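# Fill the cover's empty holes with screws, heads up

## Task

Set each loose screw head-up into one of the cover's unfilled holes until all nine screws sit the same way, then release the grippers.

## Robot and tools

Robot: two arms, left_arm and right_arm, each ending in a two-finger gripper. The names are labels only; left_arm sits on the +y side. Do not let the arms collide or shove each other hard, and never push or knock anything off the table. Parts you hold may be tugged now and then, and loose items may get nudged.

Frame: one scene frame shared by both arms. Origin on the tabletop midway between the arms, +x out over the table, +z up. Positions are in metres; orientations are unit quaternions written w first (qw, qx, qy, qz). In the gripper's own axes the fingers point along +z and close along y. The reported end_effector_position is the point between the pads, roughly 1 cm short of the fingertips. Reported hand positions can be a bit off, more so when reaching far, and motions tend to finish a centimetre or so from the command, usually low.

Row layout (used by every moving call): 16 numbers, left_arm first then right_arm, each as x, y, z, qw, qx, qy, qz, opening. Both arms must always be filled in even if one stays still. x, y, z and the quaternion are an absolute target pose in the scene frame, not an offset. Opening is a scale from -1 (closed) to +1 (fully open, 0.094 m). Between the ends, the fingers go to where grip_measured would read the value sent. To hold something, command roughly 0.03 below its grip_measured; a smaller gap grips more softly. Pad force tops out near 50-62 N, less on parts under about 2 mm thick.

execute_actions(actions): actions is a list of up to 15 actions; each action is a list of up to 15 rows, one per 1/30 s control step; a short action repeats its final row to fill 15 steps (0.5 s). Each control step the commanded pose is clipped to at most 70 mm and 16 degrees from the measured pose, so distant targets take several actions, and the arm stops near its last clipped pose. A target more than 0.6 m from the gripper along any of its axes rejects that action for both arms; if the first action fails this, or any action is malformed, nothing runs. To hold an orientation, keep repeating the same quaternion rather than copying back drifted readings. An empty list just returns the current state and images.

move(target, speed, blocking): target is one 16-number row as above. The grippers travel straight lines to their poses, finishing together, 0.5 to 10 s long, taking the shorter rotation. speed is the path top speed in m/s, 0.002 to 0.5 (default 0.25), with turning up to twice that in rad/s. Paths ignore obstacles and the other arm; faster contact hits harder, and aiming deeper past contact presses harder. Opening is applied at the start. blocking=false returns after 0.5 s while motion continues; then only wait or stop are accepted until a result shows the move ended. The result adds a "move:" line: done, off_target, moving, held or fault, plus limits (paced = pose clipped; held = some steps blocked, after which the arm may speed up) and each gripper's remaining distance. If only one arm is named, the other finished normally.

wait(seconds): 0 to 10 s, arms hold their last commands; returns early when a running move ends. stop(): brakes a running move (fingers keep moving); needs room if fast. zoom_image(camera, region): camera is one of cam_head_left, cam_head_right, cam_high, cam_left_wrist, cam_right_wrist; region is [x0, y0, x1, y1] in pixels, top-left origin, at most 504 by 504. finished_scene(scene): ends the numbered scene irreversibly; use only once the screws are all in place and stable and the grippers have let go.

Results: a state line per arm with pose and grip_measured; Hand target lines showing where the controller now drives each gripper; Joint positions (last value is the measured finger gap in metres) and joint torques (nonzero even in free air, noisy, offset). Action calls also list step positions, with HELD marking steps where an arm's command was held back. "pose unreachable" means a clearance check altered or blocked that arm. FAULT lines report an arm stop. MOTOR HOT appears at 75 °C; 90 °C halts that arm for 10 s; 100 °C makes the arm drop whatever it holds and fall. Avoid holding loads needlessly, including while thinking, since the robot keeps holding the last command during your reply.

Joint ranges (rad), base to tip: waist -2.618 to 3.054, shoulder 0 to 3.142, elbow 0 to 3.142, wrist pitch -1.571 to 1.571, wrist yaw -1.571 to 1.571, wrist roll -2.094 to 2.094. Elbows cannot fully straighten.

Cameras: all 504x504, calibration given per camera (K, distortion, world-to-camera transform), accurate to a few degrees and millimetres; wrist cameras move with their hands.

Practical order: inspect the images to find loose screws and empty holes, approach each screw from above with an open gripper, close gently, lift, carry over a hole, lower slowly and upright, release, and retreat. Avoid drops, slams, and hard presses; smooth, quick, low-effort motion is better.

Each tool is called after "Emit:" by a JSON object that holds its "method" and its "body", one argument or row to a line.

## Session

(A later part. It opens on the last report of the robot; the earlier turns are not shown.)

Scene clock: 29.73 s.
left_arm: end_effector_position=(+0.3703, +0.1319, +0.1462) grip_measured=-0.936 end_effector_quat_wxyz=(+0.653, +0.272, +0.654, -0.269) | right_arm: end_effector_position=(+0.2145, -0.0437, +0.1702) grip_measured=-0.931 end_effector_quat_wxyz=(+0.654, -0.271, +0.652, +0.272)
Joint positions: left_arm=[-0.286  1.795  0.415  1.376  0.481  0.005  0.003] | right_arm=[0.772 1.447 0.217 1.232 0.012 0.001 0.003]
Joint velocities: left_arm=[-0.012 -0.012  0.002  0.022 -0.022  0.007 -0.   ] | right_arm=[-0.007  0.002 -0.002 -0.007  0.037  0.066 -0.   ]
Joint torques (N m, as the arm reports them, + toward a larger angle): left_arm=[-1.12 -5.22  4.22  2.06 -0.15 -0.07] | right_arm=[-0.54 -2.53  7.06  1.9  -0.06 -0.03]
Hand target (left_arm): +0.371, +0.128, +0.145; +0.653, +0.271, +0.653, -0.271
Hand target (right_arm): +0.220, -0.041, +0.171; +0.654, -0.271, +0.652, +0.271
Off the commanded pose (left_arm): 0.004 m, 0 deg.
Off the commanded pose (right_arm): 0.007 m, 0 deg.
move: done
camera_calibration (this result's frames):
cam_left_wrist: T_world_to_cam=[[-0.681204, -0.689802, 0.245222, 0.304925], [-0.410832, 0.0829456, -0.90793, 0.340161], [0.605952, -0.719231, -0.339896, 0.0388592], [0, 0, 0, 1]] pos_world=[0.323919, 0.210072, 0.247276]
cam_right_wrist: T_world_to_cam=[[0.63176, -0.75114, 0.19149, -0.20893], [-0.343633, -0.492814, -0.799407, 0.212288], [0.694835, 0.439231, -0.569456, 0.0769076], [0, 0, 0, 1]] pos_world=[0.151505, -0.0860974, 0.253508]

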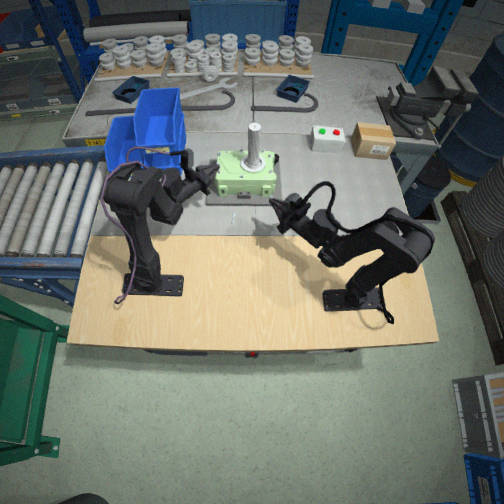

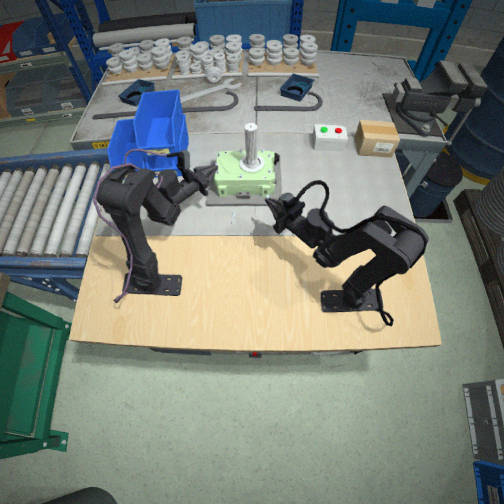

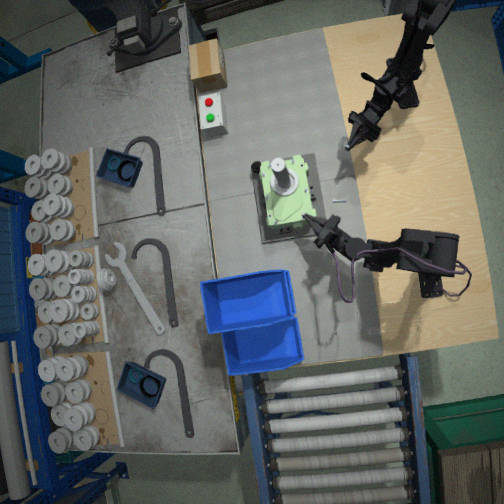

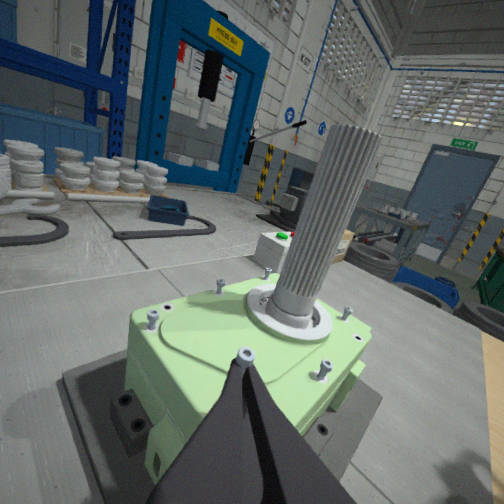

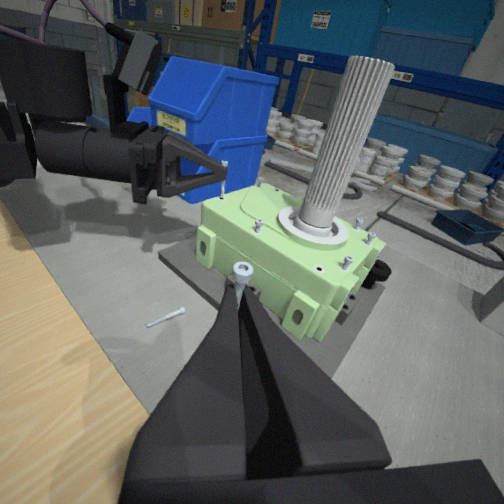

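Emit:
{"method": "zoom_image", "body": {
  "camera": "cam_right_wrist",
  "region": [180,150,260,230]
}}

Emit:
{"method": "zoom_image", "body": {
  "camera": "cam_head_right",
  "region": [190,140,250,200]
}}

Region (180, 150, 260, 230) of cam_right_wrist's 504x504 image, scaled by 6.300, with more detail than that image has.

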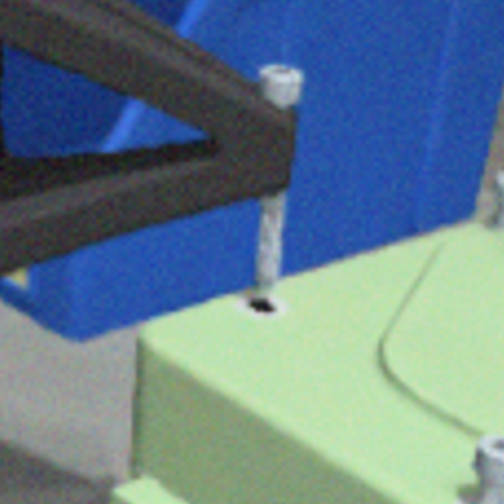

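Region (190, 140, 250, 200) of cam_head_right's 504x504 image, scaled by 8.400, with more detail than that image has.

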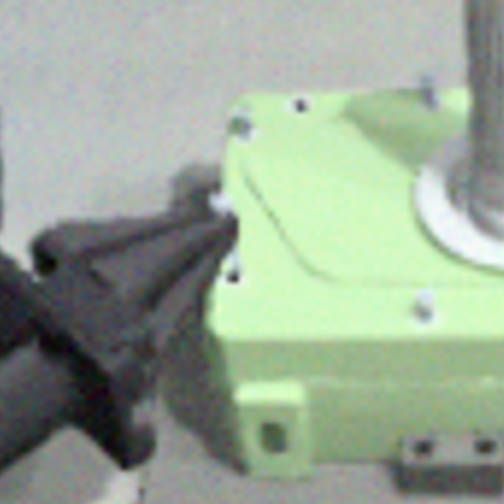

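Very close. Descend.

Emit:
{"method": "execute_actions", "body": {
  "actions": [
    [[0.37,0.132,0.13,0.653,0.271,0.653,-0.271,-1,0.22,-0.04,0.17,0.653,-0.271,0.653,0.271,-1]],
    [[0.37,0.132,0.128,0.653,0.271,0.653,-0.271,-1,0.22,-0.04,0.17,0.653,-0.271,0.653,0.271,-1]]
  ]
}}

Emit:
{"method": "zoom_image", "body": {
  "camera": "cam_right_wrist",
  "region": [180,150,260,230]
}}

Scene clock: 30.93 s.
left_arm: end_effector_position=(+0.3719, +0.1313, +0.1400) grip_measured=-0.936 end_effector_quat_wxyz=(+0.666, +0.273, +0.640, -0.268) | right_arm: end_effector_position=(+0.2143, -0.0435, +0.1707) grip_measured=-0.931 end_effector_quat_wxyz=(+0.654, -0.271, +0.652, +0.273)
Joint positions: left_arm=[-0.286  1.885  0.415  1.504  0.481  0.004  0.003] | right_arm=[0.772 1.447 0.217 1.235 0.011 0.001 0.003]
Joint velocities: left_arm=[-0.037  0.002 -0.002  0.11  -0.007 -0.081  0.   ] | right_arm=[ 0.002 -0.022  0.012  0.051  0.037 -0.066  0.   ]
Joint torques (N m, as the arm reports them, + toward a larger angle): left_arm=[ 0.09 -5.18  2.47  1.86  0.   -0.06] | right_arm=[-0.41 -2.12  7.23  1.87 -0.05 -0.02]
Hand target (left_arm): +0.370, +0.132, +0.128; +0.653, +0.271, +0.653, -0.271
Hand target (right_arm): +0.220, -0.040, +0.170; +0.653, -0.271, +0.653, +0.271
Off the commanded pose (left_arm): 0.012 m, 2 deg.
Off the commanded pose (right_arm): 0.007 m, 0 deg.
Step readings (end_effector_position; steps 1 to 15: 1st action; 16 to 30: 2nd action):
0: left_arm (+0.3703, +0.1319, +0.1463) | right_arm (+0.2143, -0.0435, +0.1704)
1: left_arm (+0.3705, +0.1318, +0.1459) | right_arm (+0.2143, -0.0435, +0.1704)
2: left_arm (+0.3709, +0.1317, +0.1443) | right_arm (+0.2143, -0.0435, +0.1704)
4: left_arm (+0.3716, +0.1315, +0.1395) | right_arm (+0.2143, -0.0435, +0.1705)
8: left_arm (+0.3718, +0.1314, +0.1399) | right_arm (+0.2143, -0.0435, +0.1706)
15: left_arm (+0.3718, +0.1314, +0.1400) | right_arm (+0.2143, -0.0435, +0.1706)
16: left_arm (+0.3719, +0.1314, +0.1398) | right_arm (+0.2143, -0.0435, +0.1707)
17: left_arm (+0.3719, +0.1314, +0.1398) | right_arm (+0.2143, -0.0435, +0.1707)
19: left_arm (+0.3719, +0.1313, +0.1399) | right_arm (+0.2143, -0.0435, +0.1707)
23: left_arm (+0.3719, +0.1313, +0.1400) | right_arm (+0.2143, -0.0435, +0.1707)
30: end_effector_position above
camera_calibration (this result's frames):
cam_left_wrist: T_world_to_cam=[[-0.689712, -0.686956, 0.228887, 0.312308], [-0.378005, 0.0719867, -0.923001, 0.32658], [0.617584, -0.723125, -0.309323, 0.0272531], [0, 0, 0, 1]] pos_world=[0.32202, 0.21074, 0.238381]
cam_right_wrist: T_world_to_cam=[[0.6326, -0.750489, 0.191271, -0.208887], [-0.341602, -0.492026, -0.800761, 0.212601], [0.695072, 0.441223, -0.567624, 0.0770055], [0, 0, 0, 1]] pos_world=[0.151243, -0.086139, 0.253907]

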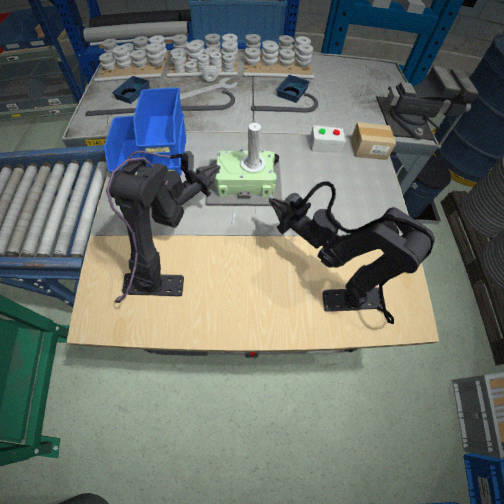

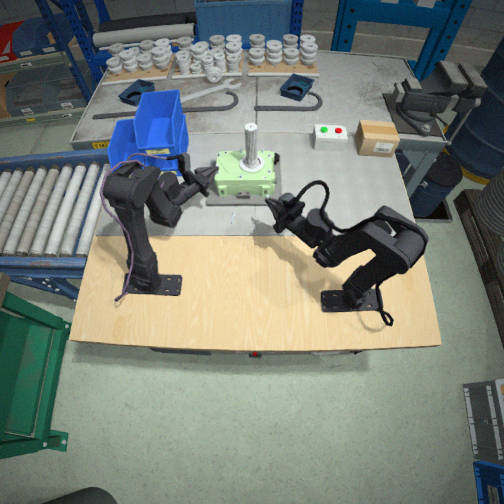

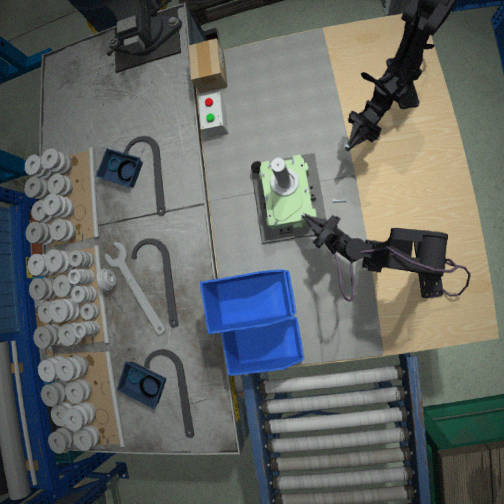

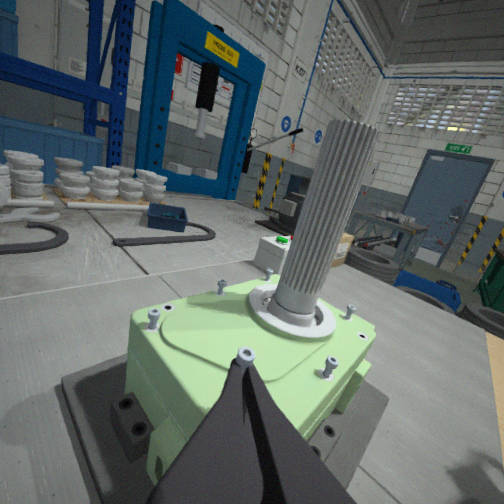

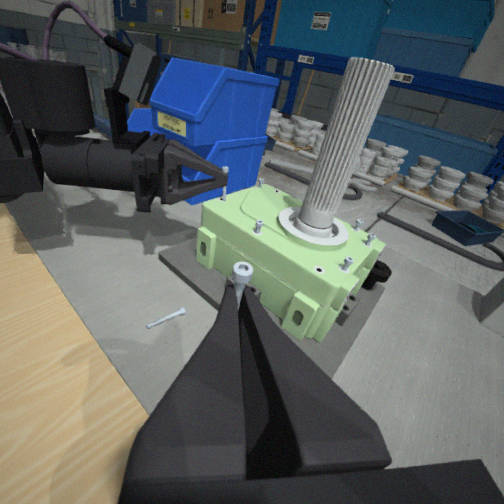

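Region (180, 150, 260, 230) of cam_right_wrist's 504x504 image, scaled by 6.300, with more detail than that image has.

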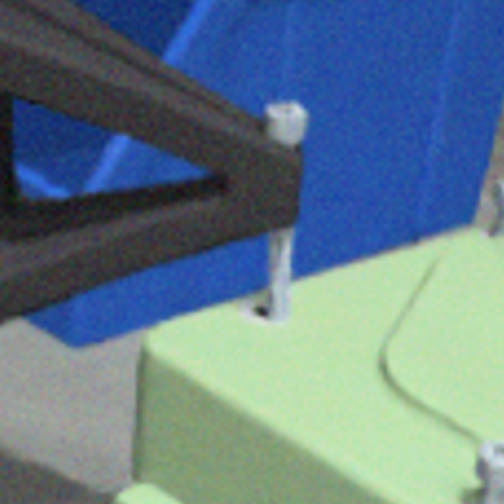

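Emit:
{"method": "execute_actions", "body": {
  "actions": [
    [[0.365,0.139,0.137,0.653,0.271,0.653,-0.271,-1,0.22,-0.04,0.17,0.653,-0.271,0.653,0.271,-1]],
    [[0.368,0.135,0.128,0.653,0.271,0.653,-0.271,-1,0.22,-0.04,0.17,0.653,-0.271,0.653,0.271,-1]]
  ]
}}

Emit:
{"method": "zoom_image", "body": {
  "camera": "cam_right_wrist",
  "region": [160,130,280,250]
}}

Scene clock: 32.30 s.
left_arm: end_effector_position=(+0.3692, +0.1349, +0.1399) grip_measured=-0.936 end_effector_quat_wxyz=(+0.666, +0.273, +0.640, -0.268) | right_arm: end_effector_position=(+0.2143, -0.0435, +0.1707) grip_measured=-0.931 end_effector_quat_wxyz=(+0.654, -0.271, +0.652, +0.273)
Joint positions: left_arm=[-0.276  1.878  0.4    1.514  0.49   0.004  0.003] | right_arm=[0.772 1.447 0.217 1.235 0.011 0.001 0.003]
Joint velocities: left_arm=[ 0.002  0.002  0.007 -0.066 -0.022  0.022  0.   ] | right_arm=[-0.007 -0.012 -0.012 -0.007 -0.051  0.022  0.001]
Joint torques (N m, as the arm reports them, + toward a larger angle): left_arm=[-0.01 -5.03  2.73  1.82  0.   -0.05] | right_arm=[-0.4  -2.1   7.25  1.88 -0.05 -0.02]
Hand target (left_arm): +0.368, +0.135, +0.128; +0.653, +0.271, +0.653, -0.271
Hand target (right_arm): +0.220, -0.040, +0.170; +0.653, -0.271, +0.653, +0.271
Off the commanded pose (left_arm): 0.012 m, 2 deg.
Off the commanded pose (right_arm): 0.007 m, 0 deg.
Step readings (end_effector_position; steps 1 to 15: 1st action; 16 to 30: 2nd action):
0: left_arm (+0.3719, +0.1313, +0.1400) | right_arm (+0.2143, -0.0435, +0.1707)
1: left_arm (+0.3716, +0.1317, +0.1402) | right_arm (+0.2143, -0.0435, +0.1707)
2: left_arm (+0.3707, +0.1327, +0.1403) | right_arm (+0.2143, -0.0435, +0.1707)
4: left_arm (+0.3695, +0.1346, +0.1408) | right_arm (+0.2143, -0.0435, +0.1707)
8: left_arm (+0.3691, +0.1351, +0.1403) | right_arm (+0.2143, -0.0435, +0.1707)
15: left_arm (+0.3690, +0.1350, +0.1400) | right_arm (+0.2143, -0.0435, +0.1707)
16: left_arm (+0.3691, +0.1350, +0.1398) | right_arm (+0.2143, -0.0435, +0.1707)
17: left_arm (+0.3691, +0.1350, +0.1396) | right_arm (+0.2143, -0.0435, +0.1707)
19: left_arm (+0.3692, +0.1350, +0.1399) | right_arm (+0.2143, -0.0435, +0.1707)
23: left_arm (+0.3692, +0.1349, +0.1398) | right_arm (+0.2143, -0.0435, +0.1707)
30: end_effector_position above
camera_calibration (this result's frames):
cam_left_wrist: T_world_to_cam=[[-0.689372, -0.687505, 0.228261, 0.312956], [-0.377299, 0.0717736, -0.923306, 0.325044], [0.618395, -0.722624, -0.308874, 0.0310986], [0, 0, 0, 1]] pos_world=[0.319151, 0.214302, 0.238285]
cam_right_wrist: T_world_to_cam=[[0.6326, -0.750489, 0.191271, -0.208887], [-0.341602, -0.492026, -0.800761, 0.212601], [0.695072, 0.441223, -0.567624, 0.0770055], [0, 0, 0, 1]] pos_world=[0.151243, -0.086139, 0.253907]

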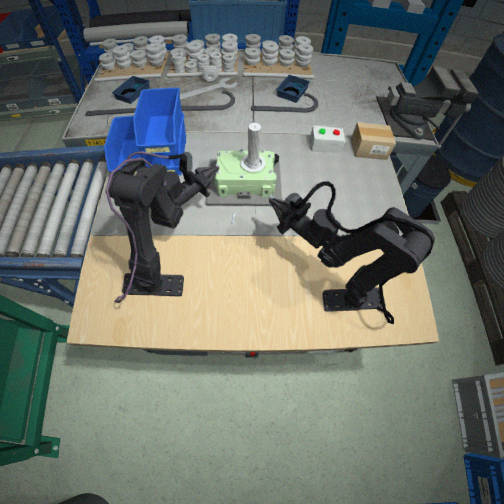

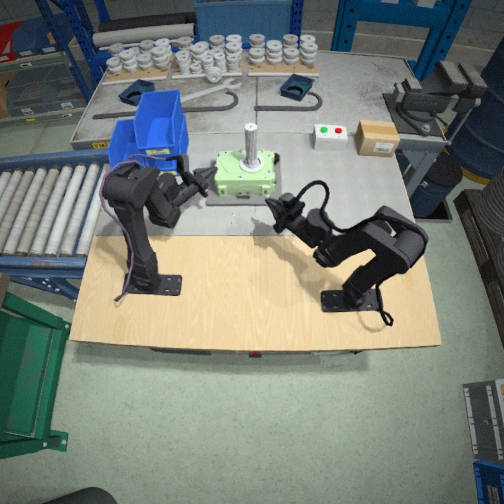

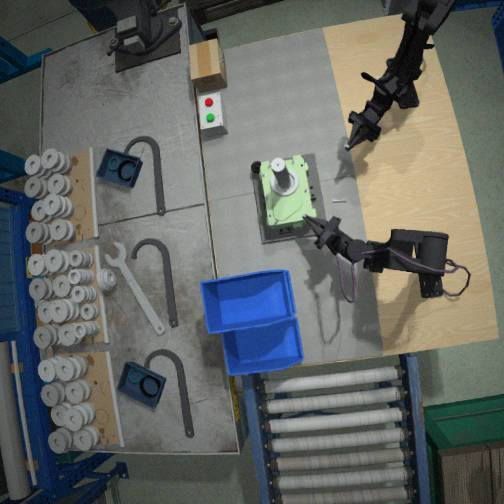

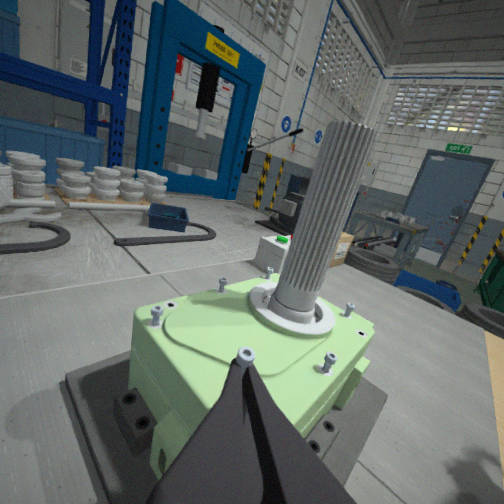

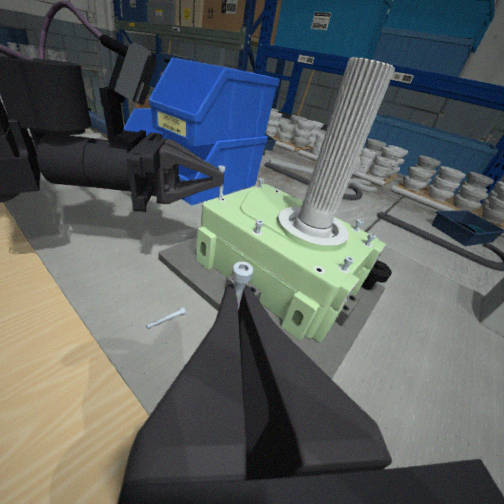

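Region (160, 130, 280, 250) of cam_right_wrist's 504x504 image, scaled by 4.200, with more detail than that image has.

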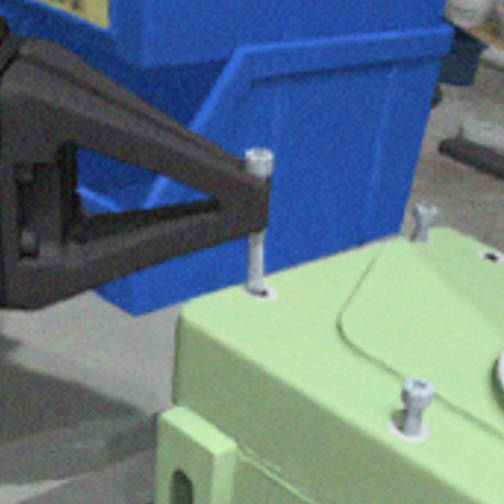

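Emit:
{"method": "execute_actions", "body": {
  "actions": [
    [[0.367,0.130,0.137,0.653,0.271,0.653,-0.271,-1,0.22,-0.04,0.17,0.653,-0.271,0.653,0.271,-1]],
    [[0.368,0.133,0.128,0.653,0.271,0.653,-0.271,-1,0.22,-0.04,0.17,0.653,-0.271,0.653,0.271,-1]]
  ]
}}

Emit:
{"method": "zoom_image", "body": {
  "camera": "cam_right_wrist",
  "region": [160,130,280,250]
}}

Scene clock: 33.40 s.
left_arm: end_effector_position=(+0.3688, +0.1333, +0.1399) grip_measured=-0.936 end_effector_quat_wxyz=(+0.667, +0.273, +0.640, -0.267) | right_arm: end_effector_position=(+0.2143, -0.0435, +0.1707) grip_measured=-0.931 end_effector_quat_wxyz=(+0.654, -0.271, +0.652, +0.273)
Joint positions: left_arm=[-0.284  1.879  0.4    1.515  0.482  0.004  0.003] | right_arm=[0.772 1.447 0.217 1.235 0.011 0.001 0.003]
Joint velocities: left_arm=[-0.007 -0.012 -0.002 -0.022 -0.051  0.037 -0.001] | right_arm=[-0.012 -0.022 -0.007 -0.037 -0.022  0.037  0.001]
Joint torques (N m, as the arm reports them, + toward a larger angle): left_arm=[-0.01 -5.    2.88  1.8   0.   -0.06] | right_arm=[-0.4  -2.11  7.26  1.87 -0.05 -0.02]
Hand target (left_arm): +0.368, +0.133, +0.128; +0.653, +0.271, +0.653, -0.271
Hand target (right_arm): +0.220, -0.040, +0.170; +0.653, -0.271, +0.653, +0.271
Off the commanded pose (left_arm): 0.012 m, 2 deg.
Off the commanded pose (right_arm): 0.007 m, 0 deg.
Step readings (end_effector_position; steps 1 to 15: 1st action; 16 to 30: 2nd action):
0: left_arm (+0.3692, +0.1350, +0.1400) | right_arm (+0.2143, -0.0435, +0.1707)
1: left_arm (+0.3691, +0.1348, +0.1400) | right_arm (+0.2143, -0.0435, +0.1707)
2: left_arm (+0.3690, +0.1343, +0.1400) | right_arm (+0.2143, -0.0435, +0.1707)
4: left_arm (+0.3686, +0.1334, +0.1399) | right_arm (+0.2143, -0.0435, +0.1707)
8: left_arm (+0.3686, +0.1334, +0.1398) | right_arm (+0.2143, -0.0435, +0.1707)
15: left_arm (+0.3687, +0.1333, +0.1398) | right_arm (+0.2143, -0.0435, +0.1707)
16: left_arm (+0.3687, +0.1333, +0.1397) | right_arm (+0.2143, -0.0435, +0.1707)
17: left_arm (+0.3687, +0.1333, +0.1398) | right_arm (+0.2143, -0.0435, +0.1707)
19: left_arm (+0.3688, +0.1333, +0.1399) | right_arm (+0.2143, -0.0435, +0.1707)
23: left_arm (+0.3688, +0.1333, +0.1399) | right_arm (+0.2143, -0.0435, +0.1707)
30: end_effector_position above
camera_calibration (this result's frames):
cam_left_wrist: T_world_to_cam=[[-0.688915, -0.687939, 0.228334, 0.311403], [-0.377094, 0.0711307, -0.923439, 0.325018], [0.619029, -0.722274, -0.308421, 0.0298179], [0, 0, 0, 1]] pos_world=[0.318635, 0.212644, 0.238227]
cam_right_wrist: T_world_to_cam=[[0.6326, -0.750489, 0.191271, -0.208887], [-0.341602, -0.492026, -0.800761, 0.212601], [0.695072, 0.441223, -0.567624, 0.0770055], [0, 0, 0, 1]] pos_world=[0.151243, -0.086139, 0.253907]

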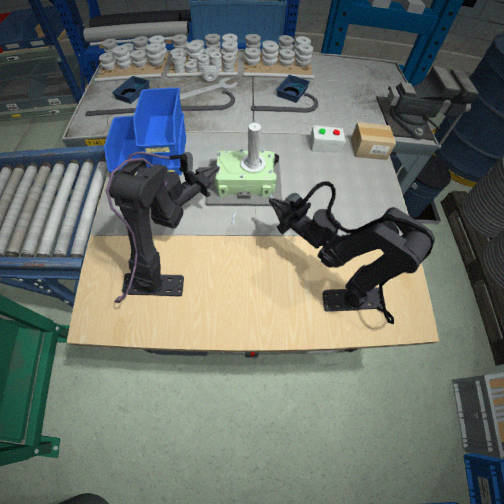

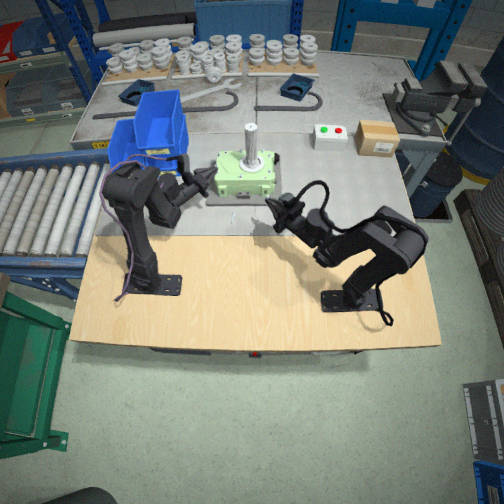

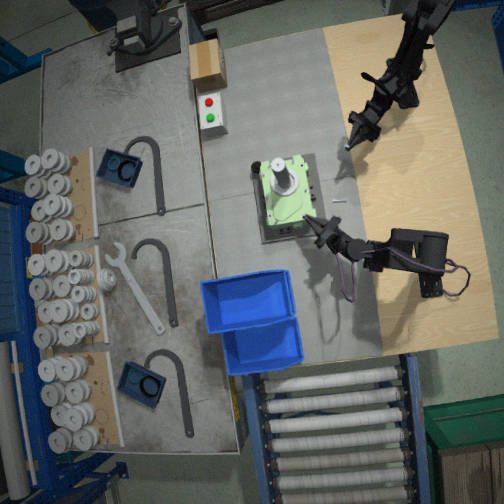

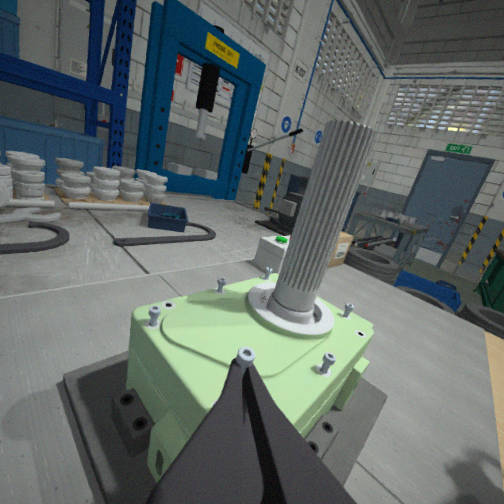

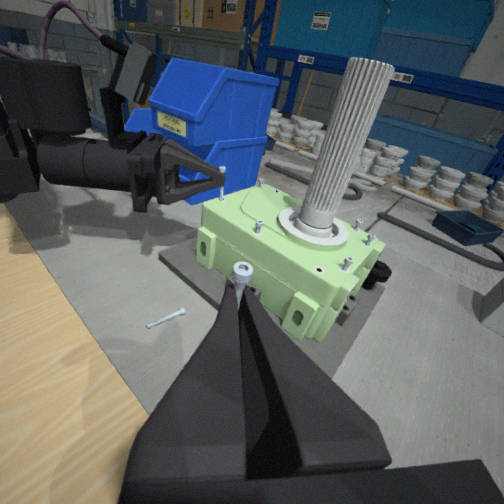

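Region (160, 130, 280, 250) of cam_right_wrist's 504x504 image, scaled by 4.200, with more detail than that image has.

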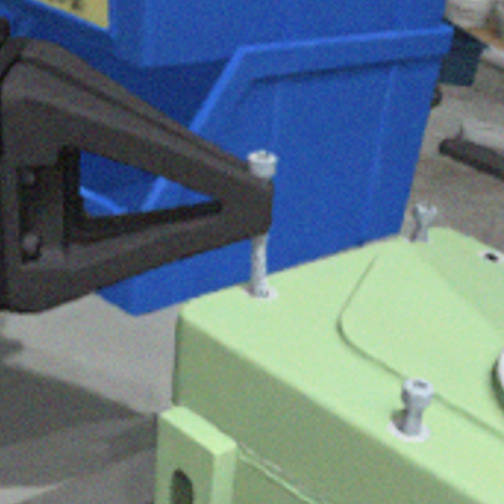

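Emit:
{"method": "execute_actions", "body": {
  "actions": [
    [[0.364,0.133,0.135,0.653,0.271,0.653,-0.271,-1,0.22,-0.04,0.17,0.653,-0.271,0.653,0.271,-1]],
    [[0.367,0.129,0.135,0.653,0.271,0.653,-0.271,-1,0.22,-0.04,0.17,0.653,-0.271,0.653,0.271,-1]],
    [[0.373,0.132,0.135,0.653,0.271,0.653,-0.271,-1,0.22,-0.04,0.17,0.653,-0.271,0.653,0.271,-1]]
  ]
}}

Emit:
{"method": "zoom_image", "body": {
  "camera": "cam_right_wrist",
  "region": [160,130,280,250]
}}

Scene clock: 35.10 s.
left_arm: end_effector_position=(+0.3688, +0.1330, +0.1398) grip_measured=-0.936 end_effector_quat_wxyz=(+0.665, +0.272, +0.643, -0.267) | right_arm: end_effector_position=(+0.2143, -0.0435, +0.1708) grip_measured=-0.931 end_effector_quat_wxyz=(+0.654, -0.271, +0.651, +0.273)
Joint positions: left_arm=[-0.286  1.87   0.4    1.499  0.477  0.004  0.003] | right_arm=[0.772 1.447 0.217 1.235 0.011 0.001 0.003]
Joint velocities: left_arm=[ 0.022 -0.017 -0.007 -0.037  0.022 -0.051 -0.   ] | right_arm=[-0.002 -0.012 -0.002 -0.081  0.051 -0.037  0.   ]
Joint torques (N m, as the arm reports them, + toward a larger angle): left_arm=[ 0.39 -6.42  4.66  1.45  0.09 -0.06] | right_arm=[-0.39 -2.1   7.24  1.88 -0.04 -0.01]
Hand target (left_arm): +0.373, +0.132, +0.135; +0.654, +0.271, +0.653, -0.271
Hand target (right_arm): +0.220, -0.040, +0.170; +0.653, -0.271, +0.653, +0.271
Off the commanded pose (left_arm): 0.006 m, 2 deg.
Off the commanded pose (right_arm): 0.007 m, 0 deg.
Step readings (end_effector_position; steps 1 to 15: 1st action; 16 to 30: 2nd action; 31 to 45: 3rd action):
0: left_arm (+0.3688, +0.1333, +0.1399) | right_arm (+0.2143, -0.0435, +0.1707)
1: left_arm (+0.3688, +0.1333, +0.1401) | right_arm (+0.2143, -0.0435, +0.1707)
2: left_arm (+0.3687, +0.1333, +0.1401) | right_arm (+0.2143, -0.0435, +0.1707)
4: left_arm (+0.3687, +0.1333, +0.1401) | right_arm (+0.2143, -0.0435, +0.1707)
8: left_arm (+0.3687, +0.1333, +0.1400) | right_arm (+0.2143, -0.0435, +0.1707)
15: left_arm (+0.3687, +0.1333, +0.1399) | right_arm (+0.2143, -0.0435, +0.1707)
16: left_arm (+0.3687, +0.1332, +0.1398) | right_arm (+0.2143, -0.0435, +0.1707)
17: left_arm (+0.3687, +0.1331, +0.1399) | right_arm (+0.2143, -0.0435, +0.1707)
19: left_arm (+0.3688, +0.1330, +0.1399) | right_arm (+0.2143, -0.0435, +0.1707)
23: left_arm (+0.3688, +0.1330, +0.1399) | right_arm (+0.2143, -0.0435, +0.1707)
30: left_arm (+0.3688, +0.1330, +0.1399) | right_arm (+0.2143, -0.0435, +0.1707)
31: left_arm (+0.3688, +0.1330, +0.1398) | right_arm (+0.2143, -0.0435, +0.1707)
32: left_arm (+0.3688, +0.1330, +0.1398) | right_arm (+0.2143, -0.0435, +0.1707)
34: left_arm (+0.3688, +0.1330, +0.1398) | right_arm (+0.2143, -0.0435, +0.1708)
38: left_arm (+0.3688, +0.1330, +0.1398) | right_arm (+0.2143, -0.0435, +0.1708)
45: end_effector_position above
camera_calibration (this result's frames):
cam_left_wrist: T_world_to_cam=[[-0.685558, -0.690205, 0.231575, 0.309894], [-0.383376, 0.071853, -0.920793, 0.326795], [0.618897, -0.720037, -0.313868, 0.0300411], [0, 0, 0, 1]] pos_world=[0.319143, 0.21204, 0.238576]
cam_right_wrist: T_world_to_cam=[[0.632549, -0.750541, 0.191234, -0.208891], [-0.34139, -0.491807, -0.800987, 0.212679], [0.695223, 0.441378, -0.567319, 0.0769818], [0, 0, 0, 1]] pos_world=[0.15122, -0.086162, 0.253973]

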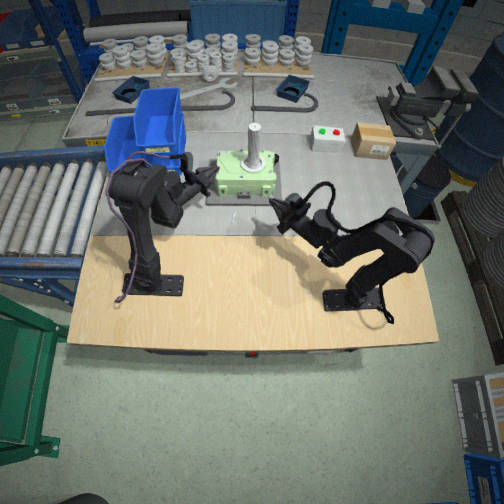

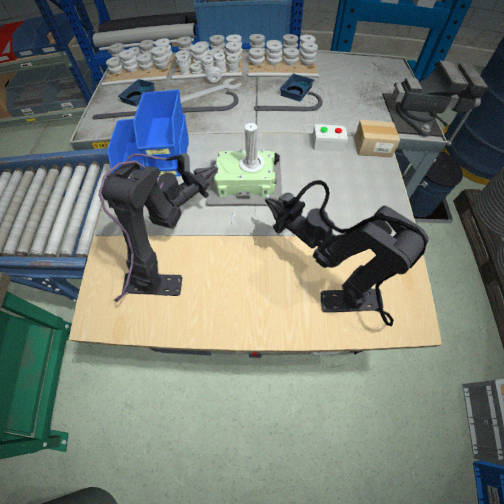

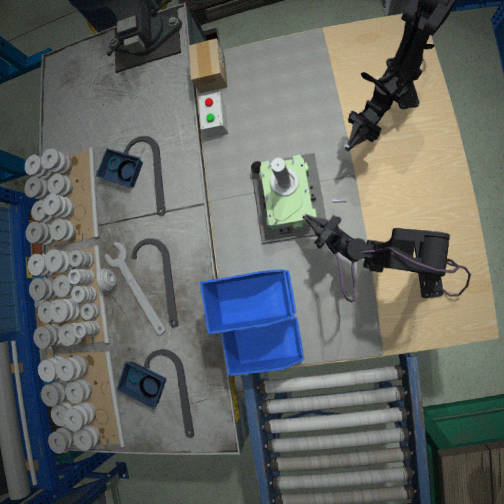

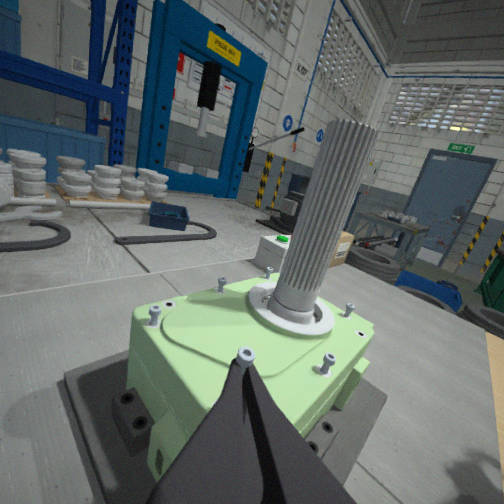

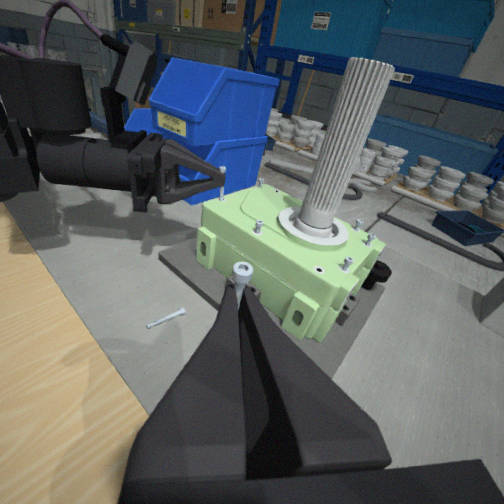

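Region (160, 130, 280, 250) of cam_right_wrist's 504x504 image, scaled by 4.200, with more detail than that image has.

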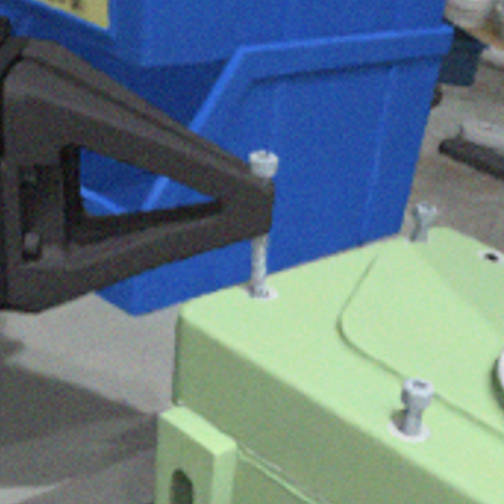

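Emit:
{"method": "execute_actions", "body": {
  "actions": [
    [[0.369,0.133,0.14,0.653,0.271,0.653,-0.271,-0.9,0.22,-0.04,0.17,0.653,-0.271,0.653,0.271,-1]]
  ]
}}

Emit:
{"method": "zoom_image", "body": {
  "camera": "cam_right_wrist",
  "region": [160,130,280,250]
}}

Scene clock: 35.73 s.
left_arm: end_effector_position=(+0.3686, +0.1331, +0.1400) grip_measured=-0.897 end_effector_quat_wxyz=(+0.660, +0.271, +0.648, -0.267) | right_arm: end_effector_position=(+0.2143, -0.0435, +0.1708) grip_measured=-0.931 end_effector_quat_wxyz=(+0.654, -0.271, +0.651, +0.273)
Joint positions: left_arm=[-0.286  1.85   0.4    1.466  0.477  0.004  0.005] | right_arm=[0.772 1.447 0.217 1.235 0.011 0.001 0.003]
Joint velocities: left_arm=[ 0.012 -0.002 -0.007 -0.022 -0.051 -0.081 -0.   ] | right_arm=[-0.012  0.007  0.002  0.051 -0.007 -0.037  0.   ]
Joint torques (N m, as the arm reports them, + toward a larger angle): left_arm=[ 0.3  -7.65  3.72  1.55  0.08 -0.06] | right_arm=[-0.39 -2.1   7.24  1.87 -0.05 -0.01]
Hand target (left_arm): +0.369, +0.133, +0.140; +0.654, +0.271, +0.653, -0.271
Hand target (right_arm): +0.220, -0.040, +0.170; +0.653, -0.271, +0.653, +0.271
Off the commanded pose (left_arm): 0.000 m, 1 deg.
Off the commanded pose (right_arm): 0.007 m, 0 deg.
Step readings (end_effector_position):
0: left_arm (+0.3688, +0.1330, +0.1398) | right_arm (+0.2143, -0.0435, +0.1708)
1: left_arm (+0.3688, +0.1330, +0.1401) | right_arm (+0.2143, -0.0435, +0.1708)
2: left_arm (+0.3688, +0.1330, +0.1402) | right_arm (+0.2143, -0.0435, +0.1708)
4: left_arm (+0.3687, +0.1331, +0.1401) | right_arm (+0.2143, -0.0435, +0.1708)
8: left_arm (+0.3686, +0.1331, +0.1399) | right_arm (+0.2143, -0.0435, +0.1708)
15: end_effector_position above
camera_calibration (this result's frames):
cam_left_wrist: T_world_to_cam=[[-0.68257, -0.691144, 0.237525, 0.307917], [-0.395072, 0.0755277, -0.91554, 0.329987], [0.614831, -0.71876, -0.324604, 0.0331528], [0, 0, 0, 1]] pos_world=[0.32016, 0.211721, 0.23974]
cam_right_wrist: T_world_to_cam=[[0.632549, -0.750541, 0.191234, -0.208891], [-0.34139, -0.491807, -0.800987, 0.212679], [0.695223, 0.441378, -0.567319, 0.0769818], [0, 0, 0, 1]] pos_world=[0.15122, -0.086162, 0.253973]

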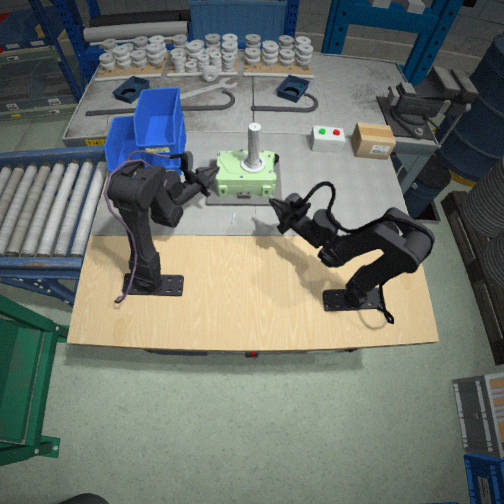

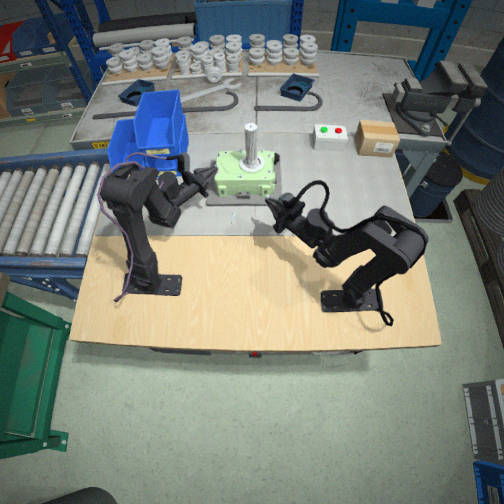

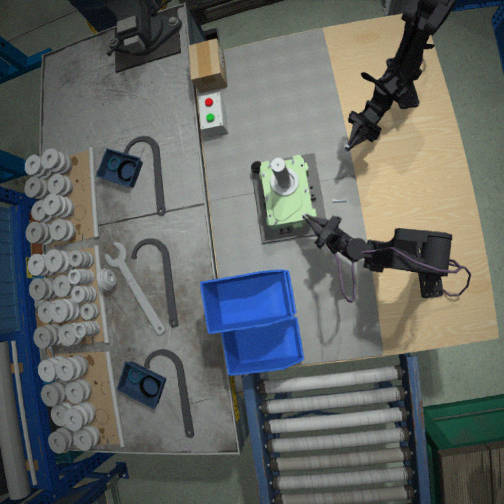

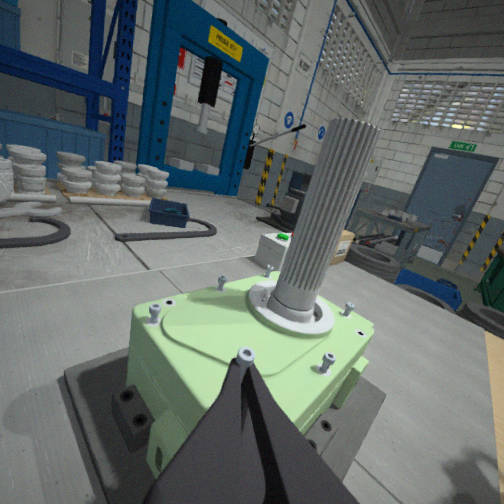

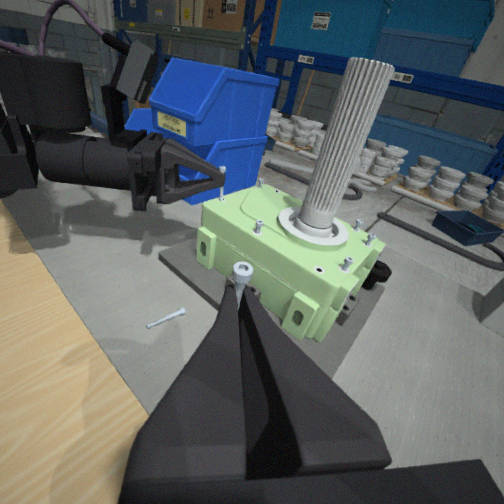

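Region (160, 130, 280, 250) of cam_right_wrist's 504x504 image, scaled by 4.200, with more detail than that image has.

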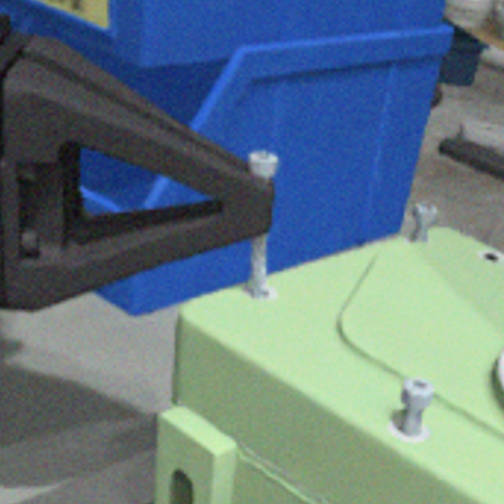

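Lower with loose fingers.

Emit:
{"method": "execute_actions", "body": {
  "actions": [
    [[0.369,0.133,0.133,0.653,0.271,0.653,-0.271,-0.9,0.22,-0.04,0.17,0.653,-0.271,0.653,0.271,-1]]
  ]
}}

Emit:
{"method": "zoom_image", "body": {
  "camera": "cam_right_wrist",
  "region": [160,130,280,250]
}}

Scene clock: 36.33 s.
left_arm: end_effector_position=(+0.3686, +0.1331, +0.1402) grip_measured=-0.897 end_effector_quat_wxyz=(+0.660, +0.271, +0.647, -0.267) | right_arm: end_effector_position=(+0.2143, -0.0435, +0.1708) grip_measured=-0.931 end_effector_quat_wxyz=(+0.654, -0.271, +0.651, +0.273)
Joint positions: left_arm=[-0.286  1.85   0.4    1.467  0.477  0.004  0.005] | right_arm=[0.772 1.447 0.217 1.235 0.011 0.001 0.003]
Joint velocities: left_arm=[ 0.017 -0.017 -0.007 -0.022  0.037 -0.007 -0.001] | right_arm=[ 0.012 -0.002  0.002 -0.066  0.051  0.037  0.   ]
Joint torques (N m, as the arm reports them, + toward a larger angle): left_arm=[ 0.31 -4.78  3.47  1.96  0.09 -0.06] | right_arm=[-0.39 -2.1   7.24  1.86 -0.03 -0.02]
Hand target (left_arm): +0.369, +0.133, +0.133; +0.653, +0.271, +0.653, -0.271
Hand target (right_arm): +0.220, -0.040, +0.170; +0.653, -0.271, +0.653, +0.271
Off the commanded pose (left_arm): 0.007 m, 1 deg.
Off the commanded pose (right_arm): 0.007 m, 0 deg.
Step readings (end_effector_position):
0: left_arm (+0.3686, +0.1331, +0.1399) | right_arm (+0.2143, -0.0435, +0.1708)
1: left_arm (+0.3686, +0.1331, +0.1401) | right_arm (+0.2143, -0.0435, +0.1708)
2: left_arm (+0.3686, +0.1331, +0.1402) | right_arm (+0.2143, -0.0435, +0.1708)
4: left_arm (+0.3686, +0.1331, +0.1402) | right_arm (+0.2143, -0.0435, +0.1708)
8: left_arm (+0.3686, +0.1331, +0.1402) | right_arm (+0.2143, -0.0435, +0.1708)
15: end_effector_position above
camera_calibration (this result's frames):
cam_left_wrist: T_world_to_cam=[[-0.682743, -0.69109, 0.237186, 0.307978], [-0.394405, 0.0753182, -0.915845, 0.32997], [0.615067, -0.718834, -0.323992, 0.0330487], [0, 0, 0, 1]] pos_world=[0.320084, 0.211744, 0.239861]
cam_right_wrist: T_world_to_cam=[[0.632549, -0.750541, 0.191234, -0.208891], [-0.34139, -0.491807, -0.800987, 0.212679], [0.695223, 0.441378, -0.567319, 0.0769818], [0, 0, 0, 1]] pos_world=[0.15122, -0.086162, 0.253973]

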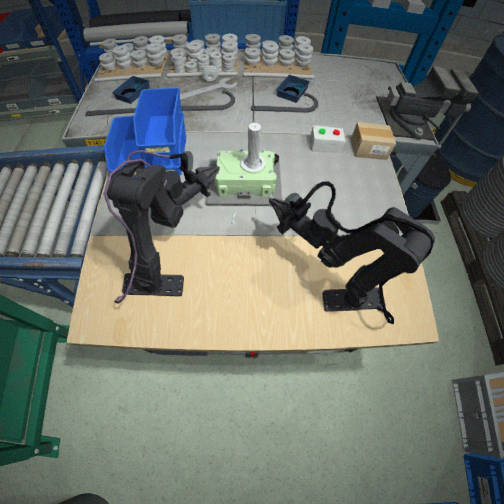

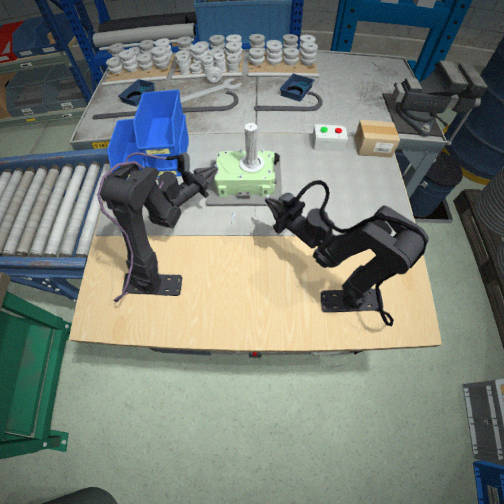

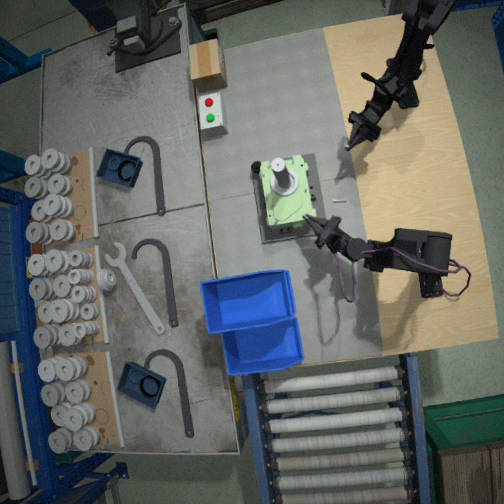

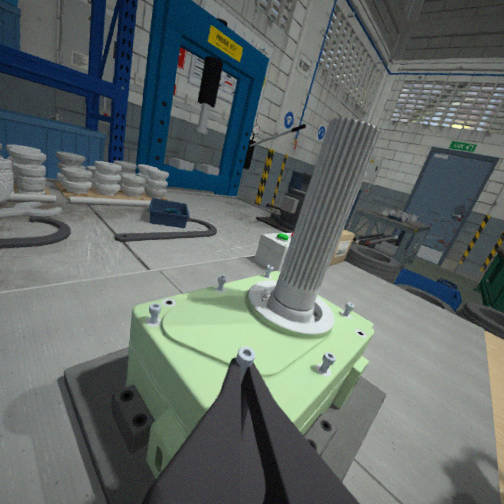

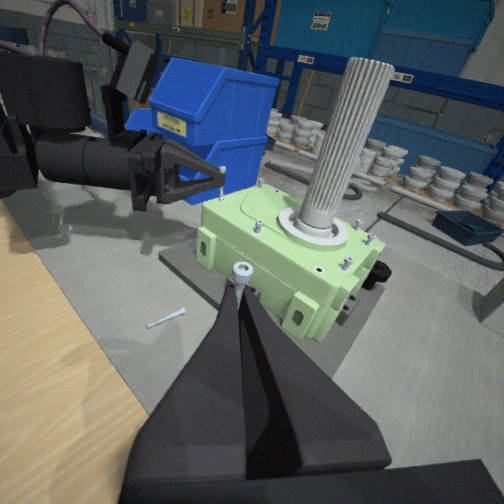

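Region (160, 130, 280, 250) of cam_right_wrist's 504x504 image, scaled by 4.200, with more detail than that image has.

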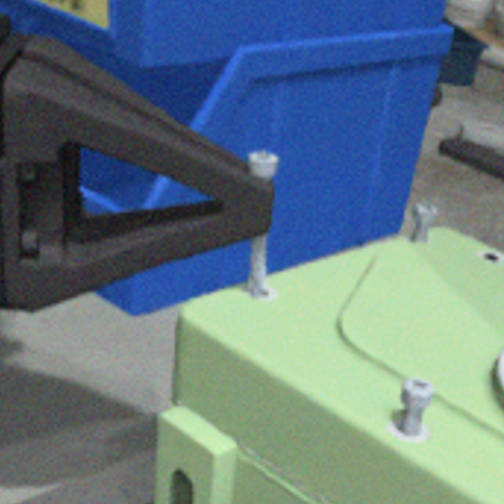

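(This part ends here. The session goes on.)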